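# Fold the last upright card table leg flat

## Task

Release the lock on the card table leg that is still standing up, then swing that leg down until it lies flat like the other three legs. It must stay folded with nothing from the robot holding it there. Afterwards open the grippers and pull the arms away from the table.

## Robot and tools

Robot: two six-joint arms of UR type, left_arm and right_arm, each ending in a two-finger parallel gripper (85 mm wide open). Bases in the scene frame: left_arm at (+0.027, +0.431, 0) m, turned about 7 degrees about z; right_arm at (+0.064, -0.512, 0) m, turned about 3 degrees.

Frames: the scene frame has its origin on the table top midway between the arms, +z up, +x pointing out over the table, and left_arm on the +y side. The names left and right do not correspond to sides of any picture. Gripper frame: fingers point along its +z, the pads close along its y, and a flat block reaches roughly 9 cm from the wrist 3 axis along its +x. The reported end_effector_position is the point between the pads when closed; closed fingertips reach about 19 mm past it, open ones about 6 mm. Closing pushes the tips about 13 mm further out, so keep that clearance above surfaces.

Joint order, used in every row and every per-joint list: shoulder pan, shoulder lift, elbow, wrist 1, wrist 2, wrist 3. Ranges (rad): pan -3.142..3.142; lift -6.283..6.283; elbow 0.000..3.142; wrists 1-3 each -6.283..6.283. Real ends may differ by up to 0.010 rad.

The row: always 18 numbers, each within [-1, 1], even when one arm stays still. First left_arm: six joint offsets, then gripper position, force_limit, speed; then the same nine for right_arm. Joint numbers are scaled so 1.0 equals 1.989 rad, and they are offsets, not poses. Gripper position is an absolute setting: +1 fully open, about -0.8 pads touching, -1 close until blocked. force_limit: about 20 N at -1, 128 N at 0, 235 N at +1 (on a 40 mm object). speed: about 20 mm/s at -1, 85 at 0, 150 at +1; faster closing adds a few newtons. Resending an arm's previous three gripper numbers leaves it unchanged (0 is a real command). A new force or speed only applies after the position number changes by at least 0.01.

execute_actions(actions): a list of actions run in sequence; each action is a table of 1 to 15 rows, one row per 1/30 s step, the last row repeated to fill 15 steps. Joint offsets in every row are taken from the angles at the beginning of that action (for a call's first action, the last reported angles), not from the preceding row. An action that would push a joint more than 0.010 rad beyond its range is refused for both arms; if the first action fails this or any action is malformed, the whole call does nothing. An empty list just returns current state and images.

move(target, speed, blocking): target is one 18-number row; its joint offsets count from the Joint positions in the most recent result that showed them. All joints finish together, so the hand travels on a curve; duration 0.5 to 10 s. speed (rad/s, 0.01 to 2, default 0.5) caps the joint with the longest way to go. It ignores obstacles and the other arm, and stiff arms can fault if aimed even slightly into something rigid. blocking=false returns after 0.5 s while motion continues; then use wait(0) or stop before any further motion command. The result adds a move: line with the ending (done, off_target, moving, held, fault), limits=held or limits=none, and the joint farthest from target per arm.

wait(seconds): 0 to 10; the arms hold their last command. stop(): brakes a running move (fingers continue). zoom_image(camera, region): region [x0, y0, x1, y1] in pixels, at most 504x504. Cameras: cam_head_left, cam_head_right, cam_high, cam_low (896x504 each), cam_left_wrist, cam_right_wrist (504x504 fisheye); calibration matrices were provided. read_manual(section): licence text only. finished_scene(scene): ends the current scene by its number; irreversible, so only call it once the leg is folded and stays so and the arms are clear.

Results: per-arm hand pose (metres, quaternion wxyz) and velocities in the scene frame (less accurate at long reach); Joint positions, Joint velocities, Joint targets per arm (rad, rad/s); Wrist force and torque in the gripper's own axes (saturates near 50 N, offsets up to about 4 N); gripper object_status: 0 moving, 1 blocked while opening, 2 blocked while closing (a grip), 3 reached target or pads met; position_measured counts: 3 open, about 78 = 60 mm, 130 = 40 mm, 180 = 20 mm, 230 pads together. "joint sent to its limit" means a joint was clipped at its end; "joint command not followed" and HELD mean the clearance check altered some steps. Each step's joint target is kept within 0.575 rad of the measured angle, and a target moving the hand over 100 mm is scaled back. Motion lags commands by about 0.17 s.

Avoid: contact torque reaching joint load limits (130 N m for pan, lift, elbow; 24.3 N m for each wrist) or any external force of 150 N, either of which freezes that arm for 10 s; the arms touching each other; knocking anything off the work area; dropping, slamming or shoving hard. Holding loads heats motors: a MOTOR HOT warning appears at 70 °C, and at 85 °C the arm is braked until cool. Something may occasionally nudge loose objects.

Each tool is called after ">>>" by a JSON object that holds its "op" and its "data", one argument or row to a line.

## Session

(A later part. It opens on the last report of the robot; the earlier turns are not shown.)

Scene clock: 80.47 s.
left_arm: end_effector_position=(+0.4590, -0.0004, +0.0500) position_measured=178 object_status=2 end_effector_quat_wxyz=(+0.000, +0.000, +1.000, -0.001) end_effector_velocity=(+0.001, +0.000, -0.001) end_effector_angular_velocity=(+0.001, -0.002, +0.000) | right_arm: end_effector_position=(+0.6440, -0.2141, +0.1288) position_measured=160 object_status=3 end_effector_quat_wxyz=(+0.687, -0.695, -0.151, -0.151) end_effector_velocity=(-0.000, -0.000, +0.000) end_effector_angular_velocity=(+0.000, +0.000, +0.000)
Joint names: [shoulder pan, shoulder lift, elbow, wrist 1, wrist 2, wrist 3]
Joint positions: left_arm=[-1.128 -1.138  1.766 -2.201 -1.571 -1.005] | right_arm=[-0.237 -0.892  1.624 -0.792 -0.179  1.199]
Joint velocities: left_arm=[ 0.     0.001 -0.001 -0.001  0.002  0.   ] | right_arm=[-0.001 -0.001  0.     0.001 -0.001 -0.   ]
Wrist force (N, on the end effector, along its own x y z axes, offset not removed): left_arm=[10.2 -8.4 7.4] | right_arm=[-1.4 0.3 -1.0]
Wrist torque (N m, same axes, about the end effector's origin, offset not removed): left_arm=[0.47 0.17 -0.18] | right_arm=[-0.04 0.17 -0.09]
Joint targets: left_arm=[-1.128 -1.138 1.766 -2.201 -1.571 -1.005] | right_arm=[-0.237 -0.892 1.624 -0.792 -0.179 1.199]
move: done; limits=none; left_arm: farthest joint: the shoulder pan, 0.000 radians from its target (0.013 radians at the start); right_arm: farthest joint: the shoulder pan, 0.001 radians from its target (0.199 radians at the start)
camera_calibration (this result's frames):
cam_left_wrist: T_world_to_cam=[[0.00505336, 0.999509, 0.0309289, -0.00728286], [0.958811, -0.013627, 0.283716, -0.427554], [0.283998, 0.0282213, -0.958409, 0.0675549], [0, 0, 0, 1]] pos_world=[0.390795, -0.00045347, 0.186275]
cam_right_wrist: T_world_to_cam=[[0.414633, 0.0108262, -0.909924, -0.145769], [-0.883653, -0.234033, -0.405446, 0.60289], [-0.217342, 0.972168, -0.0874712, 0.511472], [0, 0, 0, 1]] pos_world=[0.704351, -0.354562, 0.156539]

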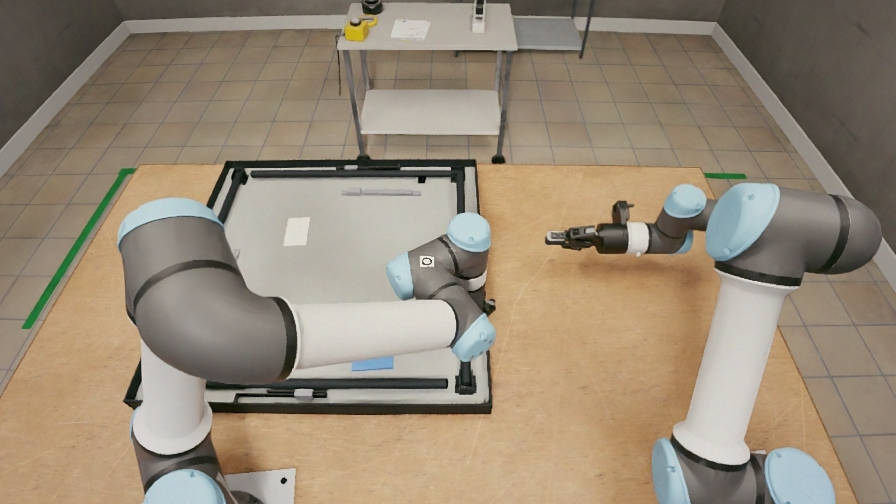

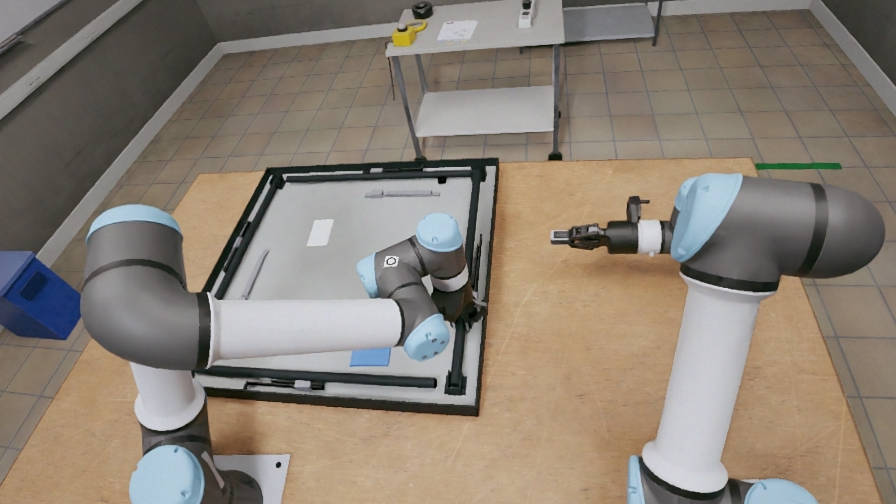

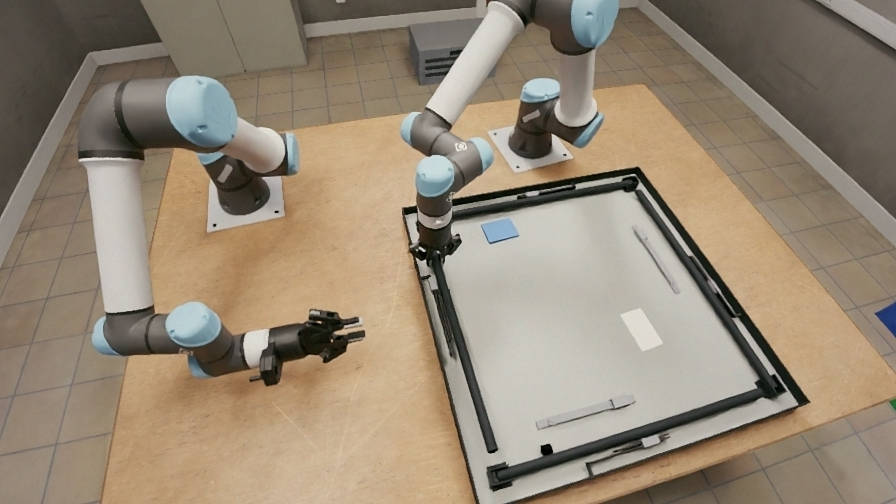

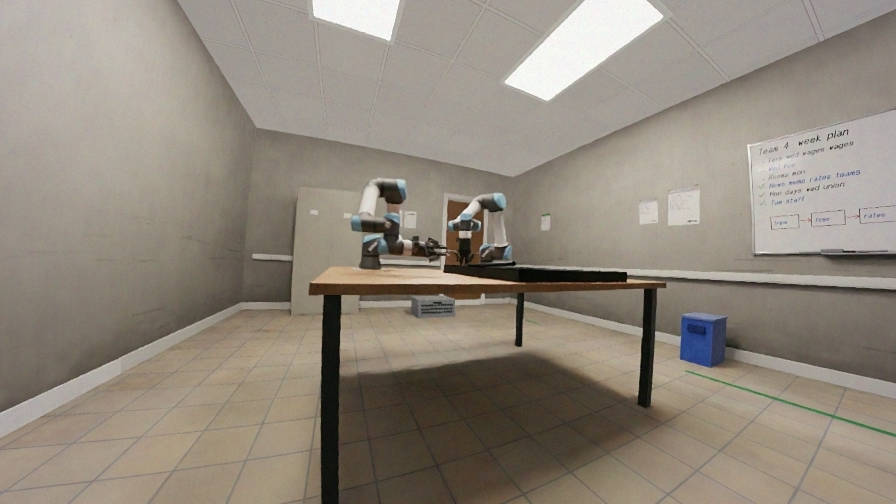

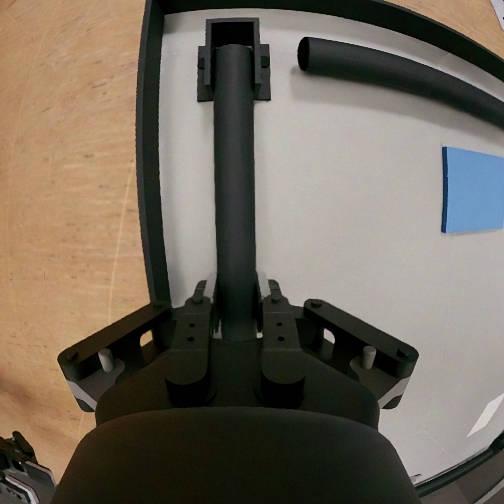

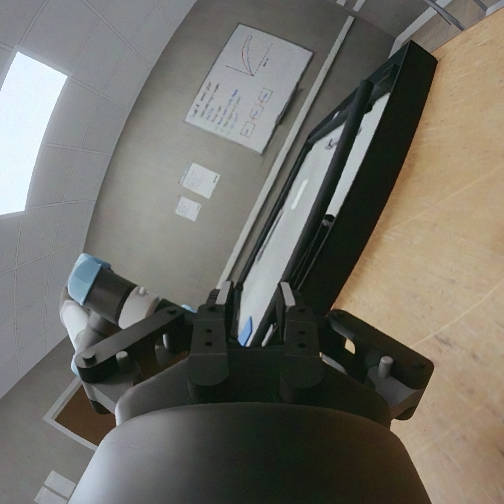

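>>> {"op": "execute_actions", "data": {
  "actions": [
    [[0,0.003,0.002,-0.005,0,0,-1,-0.8,0,0,0,0,0,0,0,-0.25,-0.7,0]],
    [[0,0.003,0.002,-0.005,0,0,-1,-0.8,0,0,0,0,0,0,0,-0.25,-0.7,0]],
    [[0,0,0,0,0,0,0,-0.8,0,0,0,0,0,0,0,-0.25,-0.7,0]]
  ]
}}

>>> {"op": "move", "data": {
  "target": [0,-0.15,-0.1,0.25,0,0,0,-0.8,0,0,0,0,0,0,0,-0.25,-0.7,0]
}}

Scene clock: 94.30 s.
left_arm: end_effector_position=(+0.4593, -0.0009, +0.0440) position_measured=178 object_status=2 end_effector_quat_wxyz=(+0.001, -0.000, +1.000, -0.002) end_effector_velocity=(+0.000, -0.001, +0.001) end_effector_angular_velocity=(-0.001, -0.001, -0.000) | right_arm: end_effector_position=(+0.6440, -0.2141, +0.1288) position_measured=160 object_status=3 end_effector_quat_wxyz=(+0.687, -0.695, -0.151, -0.151) end_effector_velocity=(-0.000, -0.000, -0.000) end_effector_angular_velocity=(-0.000, +0.000, +0.001)
Joint names: [shoulder pan, shoulder lift, elbow, wrist 1, wrist 2, wrist 3]
Joint positions: left_arm=[-1.128 -1.129  1.773 -2.22  -1.571 -1.005] | right_arm=[-0.237 -0.892  1.624 -0.792 -0.179  1.199]
Joint velocities: left_arm=[-0.    -0.    -0.001 -0.     0.001 -0.   ] | right_arm=[-0.     0.     0.001 -0.001 -0.001  0.   ]
Wrist force (N, on the end effector, along its own x y z axes, offset not removed): left_arm=[6.2 15.0 -22.4] | right_arm=[-0.1 -0.1 0.6]
Wrist torque (N m, same axes, about the end effector's origin, offset not removed): left_arm=[-0.35 0.34 -0.28] | right_arm=[-0.10 0.01 -0.11]
Joint targets: left_arm=[-1.128 -1.129 1.773 -2.220 -1.571 -1.005] | right_arm=[-0.237 -0.892 1.624 -0.792 -0.179 1.199]
FORCE FAULT: contact force on the left arm reached its limit, and that arm stopped for 10 seconds. The contact can be on any part of that arm, not only on its tool. That time counts as 18 of the actions that you can send in this scene. That arm's remaining commands of this call were not run. That arm holds still and accepts commands again. Move the arm away from the contact; if what it grips holds it there, let go first. Pushing or pulling that hard again can fault the arm again.
Step readings (joint positions; steps 1 to 15: 1st action; 16 to 30: 2nd action; 31 to 45: 3rd action):
0: left_arm=[-1.128 -1.138 1.766 -2.201 -1.571 -1.005] | right_arm=[-0.237 -0.892 1.624 -0.792 -0.179 1.199]
1: left_arm=[-1.128 -1.138 1.766 -2.201 -1.571 -1.005] | right_arm=[-0.237 -0.892 1.624 -0.792 -0.179 1.199]
2: left_arm=[-1.128 -1.137 1.767 -2.202 -1.571 -1.005] | right_arm=[-0.237 -0.892 1.624 -0.792 -0.179 1.199]
4: left_arm=[-1.128 -1.134 1.769 -2.207 -1.571 -1.005] | right_arm=[-0.237 -0.892 1.624 -0.792 -0.179 1.199]
8: left_arm=[-1.128 -1.132 1.770 -2.210 -1.571 -1.005] | right_arm=[-0.237 -0.892 1.624 -0.792 -0.179 1.199]
15: left_arm=[-1.128 -1.132 1.770 -2.211 -1.571 -1.005] | right_arm=[-0.237 -0.892 1.624 -0.792 -0.179 1.199]
16: left_arm=[-1.128 -1.132 1.770 -2.211 -1.571 -1.005] | right_arm=[-0.237 -0.892 1.624 -0.792 -0.179 1.199]
17: left_arm=[-1.128 -1.131 1.771 -2.212 -1.571 -1.005] | right_arm=[-0.237 -0.892 1.624 -0.792 -0.179 1.199]
19: left_arm=[-1.128 -1.128 1.773 -2.217 -1.571 -1.005] | right_arm=[-0.237 -0.892 1.624 -0.792 -0.179 1.199]
23: left_arm=[-1.128 -1.128 1.773 -2.220 -1.571 -1.005] | right_arm=[-0.237 -0.892 1.624 -0.792 -0.179 1.199]
30: left_arm=[-1.128 -1.129 1.773 -2.220 -1.571 -1.005] | right_arm=[-0.237 -0.892 1.624 -0.792 -0.179 1.199]
31: left_arm=[-1.128 -1.129 1.773 -2.220 -1.571 -1.005] | right_arm=[-0.237 -0.892 1.624 -0.792 -0.179 1.199]
32: left_arm=[-1.128 -1.129 1.773 -2.220 -1.571 -1.005] | right_arm=[-0.237 -0.892 1.624 -0.792 -0.179 1.199]
34: left_arm=[-1.128 -1.129 1.773 -2.220 -1.571 -1.005] | right_arm=[-0.237 -0.892 1.624 -0.792 -0.179 1.199]
38: left_arm=[-1.128 -1.129 1.773 -2.220 -1.571 -1.005] | right_arm=[-0.237 -0.892 1.624 -0.792 -0.179 1.199]
45: left_arm=[-1.128 -1.129 1.773 -2.220 -1.571 -1.005] | right_arm=[-0.237 -0.892 1.624 -0.792 -0.179 1.199]
camera_calibration (this result's frames):
cam_left_wrist: T_world_to_cam=[[0.00498142, 0.999593, 0.028088, -0.00638823], [0.958314, -0.0127962, 0.285432, -0.42605], [0.285675, 0.0254952, -0.957987, 0.0609412], [0, 0, 0, 1]] pos_world=[0.390912, -0.000619884, 0.180169]
cam_right_wrist: T_world_to_cam=[[0.414658, 0.0108081, -0.909913, -0.145777], [-0.883646, -0.234021, -0.405467, 0.602892], [-0.217321, 0.972172, -0.087488, 0.511534], [0, 0, 0, 1]] pos_world=[0.704358, -0.354634, 0.156562]

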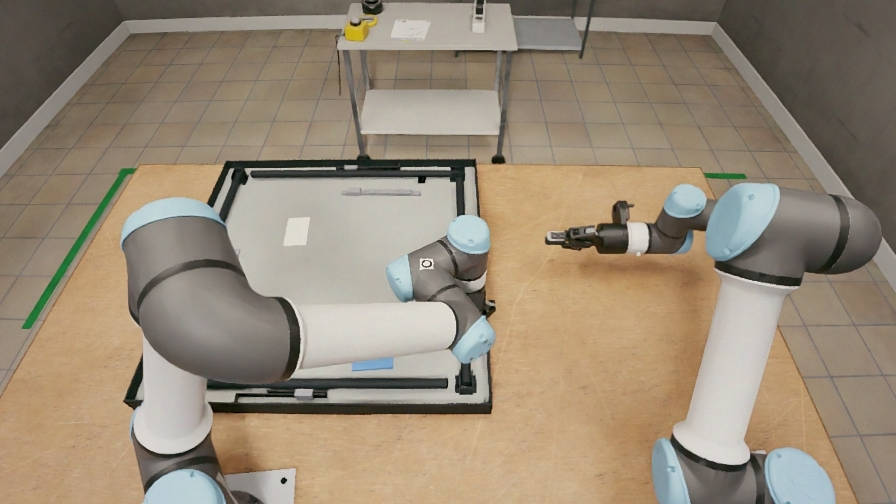

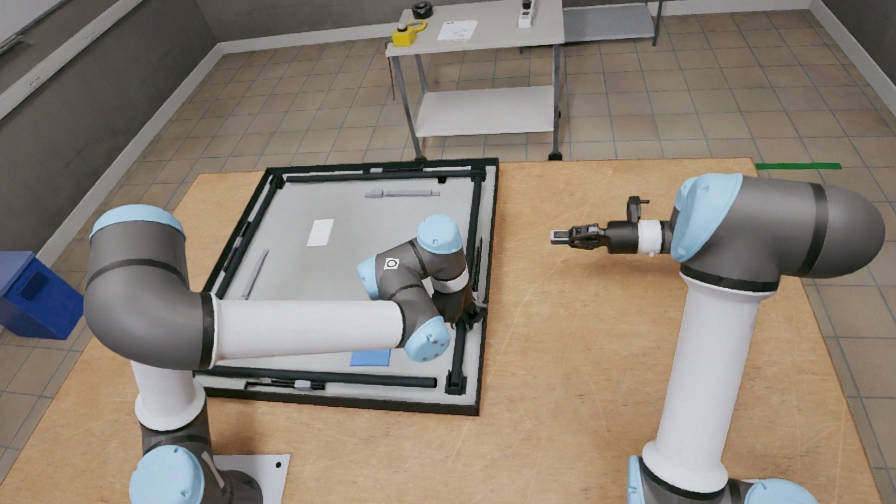

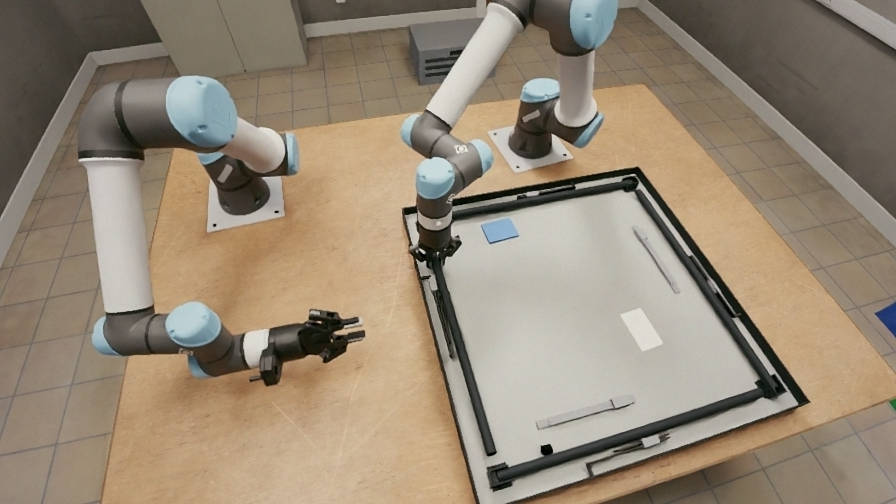

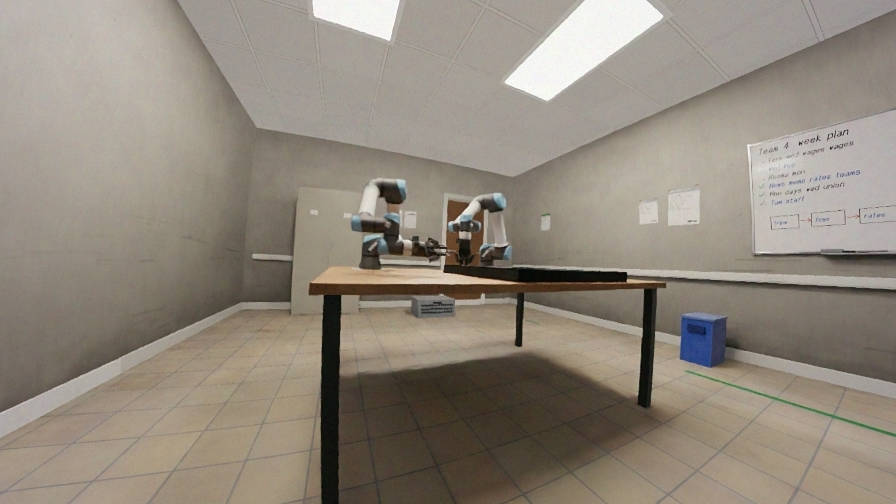

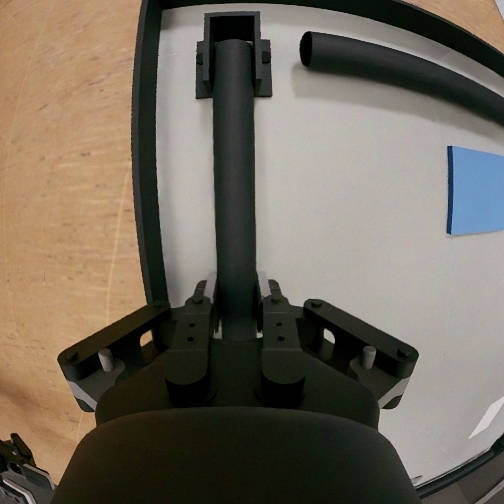

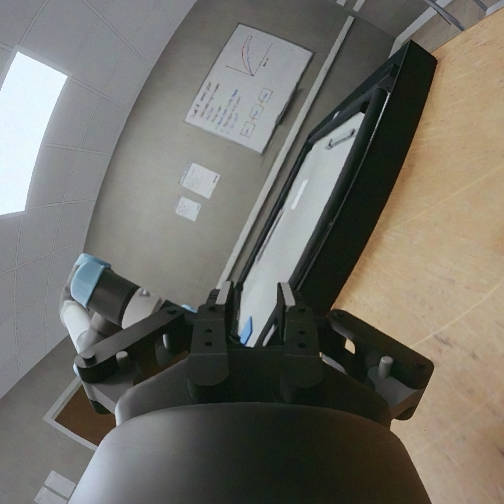

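not run: a fault stop came before this call.

>>> {"op": "move", "data": {
  "target": [0,-0.15,-0.1,0.25,0,0,0,-0.8,0,0,0,0,0,0,0,-0.25,-0.7,0]
}}

>>> {"op": "finished_scene", "data": {
  "scene": 1
}}

Scene clock: 98.07 s.
left_arm: end_effector_position=(+0.4343, +0.0384, +0.2585) position_measured=129 object_status=3 end_effector_quat_wxyz=(+0.001, -0.000, +1.000, -0.002) end_effector_velocity=(-0.001, +0.000, +0.001) end_effector_angular_velocity=(-0.001, +0.000, -0.000) | right_arm: end_effector_position=(+0.6440, -0.2141, +0.1288) position_measured=160 object_status=3 end_effector_quat_wxyz=(+0.687, -0.695, -0.151, -0.151) end_effector_velocity=(+0.000, +0.001, +0.001) end_effector_angular_velocity=(-0.000, -0.002, +0.000)
Joint names: [shoulder pan, shoulder lift, elbow, wrist 1, wrist 2, wrist 3]
Joint positions: left_arm=[-1.128 -1.427  1.574 -1.723 -1.571 -1.005] | right_arm=[-0.237 -0.892  1.624 -0.792 -0.179  1.199]
Joint velocities: left_arm=[-0.    -0.002  0.     0.001 -0.001 -0.   ] | right_arm=[ 0.001 -0.001 -0.001  0.     0.001 -0.   ]
Wrist force (N, on the end effector, along its own x y z axes, offset not removed): left_arm=[0.0 0.7 -1.8] | right_arm=[0.7 0.1 1.0]
Wrist torque (N m, same axes, about the end effector's origin, offset not removed): left_arm=[0.26 0.06 -0.11] | right_arm=[-0.10 -0.12 -0.05]
Joint targets: left_arm=[-1.128 -1.427 1.574 -1.723 -1.571 -1.005] | right_arm=[-0.237 -0.892 1.624 -0.792 -0.179 1.199]
move: done; limits=none; left_arm: farthest joint: the shoulder pan, 0.000 radians from its target (0.000 radians at the start); right_arm: farthest joint: the shoulder pan, 0.000 radians from its target (0.000 radians at the start)
camera_calibration (this result's frames):
cam_left_wrist: T_world_to_cam=[[0.00498172, 0.999592, 0.0281077, -0.0516084], [0.958317, -0.0128018, 0.285419, -0.462812], [0.285663, 0.0255142, -0.95799, 0.272533], [0, 0, 0, 1]] pos_world=[0.365926, 0.038709, 0.39463]
cam_right_wrist: T_world_to_cam=[[0.414658, 0.010808, -0.909913, -0.145777], [-0.883646, -0.234021, -0.405467, 0.602892], [-0.217321, 0.972172, -0.087488, 0.511534], [0, 0, 0, 1]] pos_world=[0.704358, -0.354634, 0.156562]

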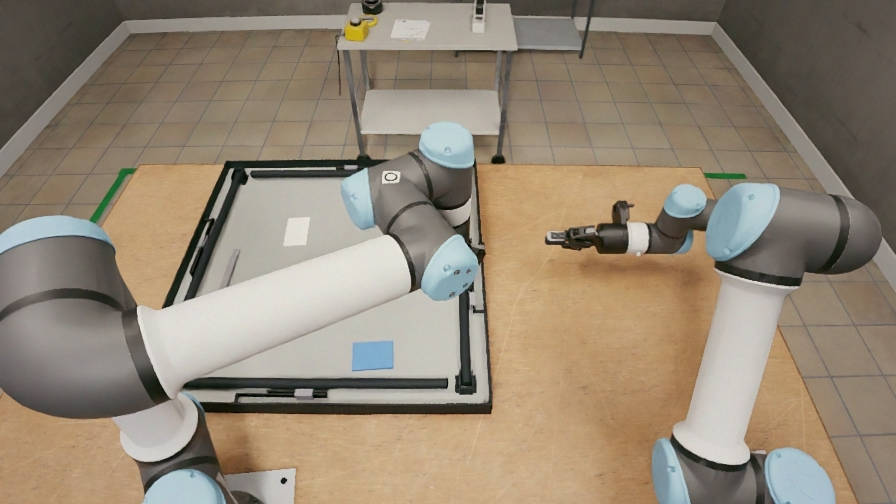

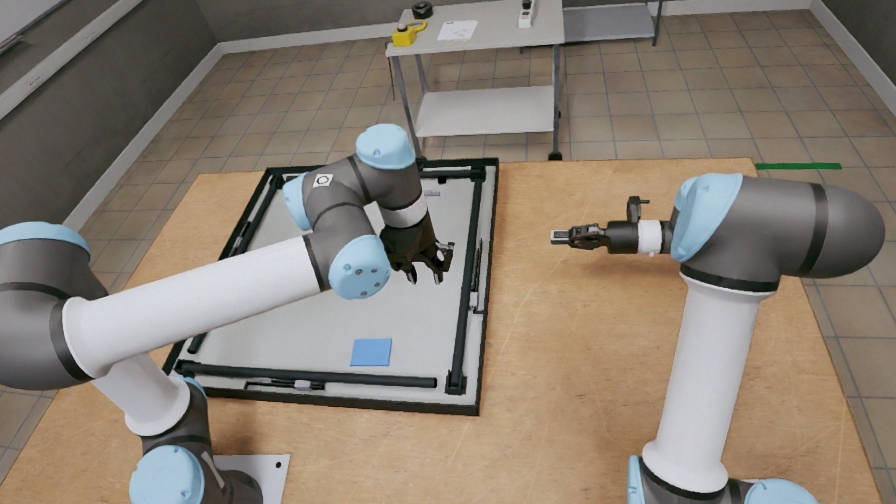

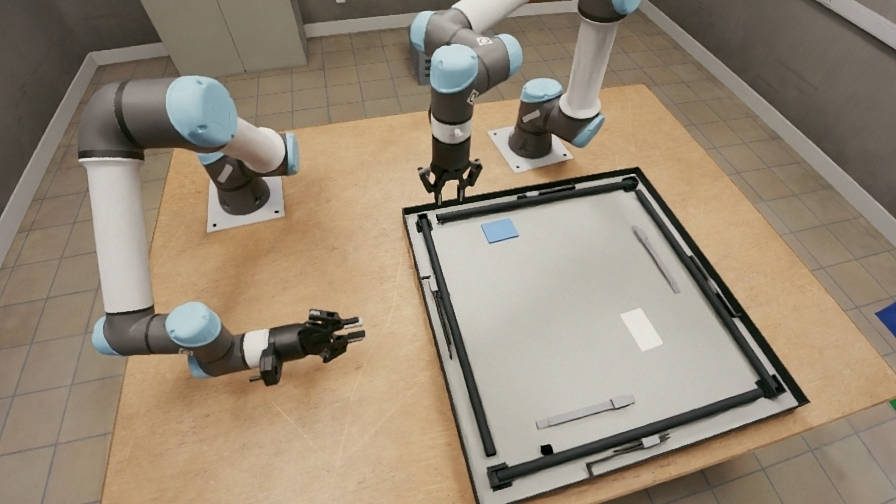

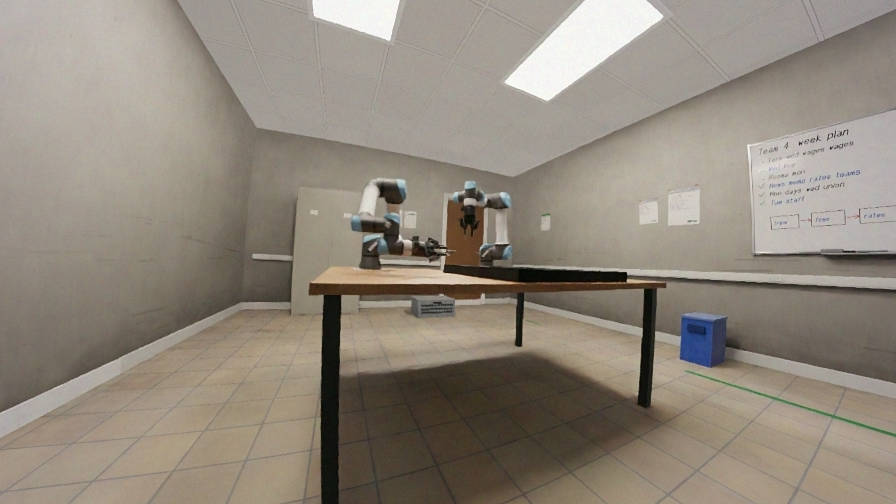

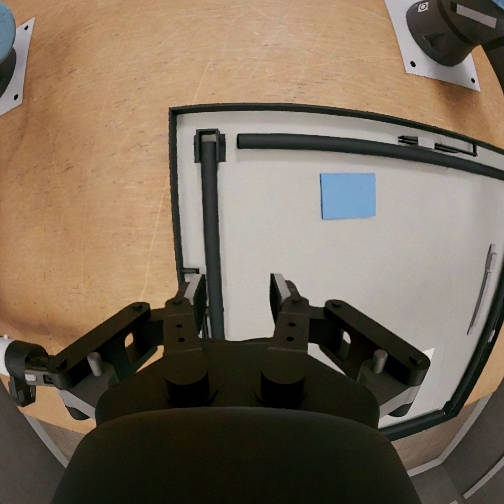

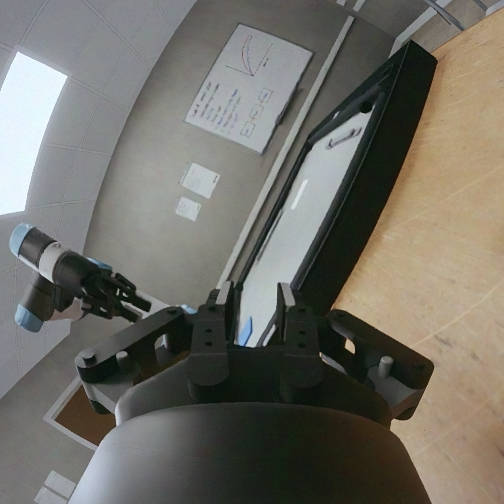

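The scene is finished: the task was done.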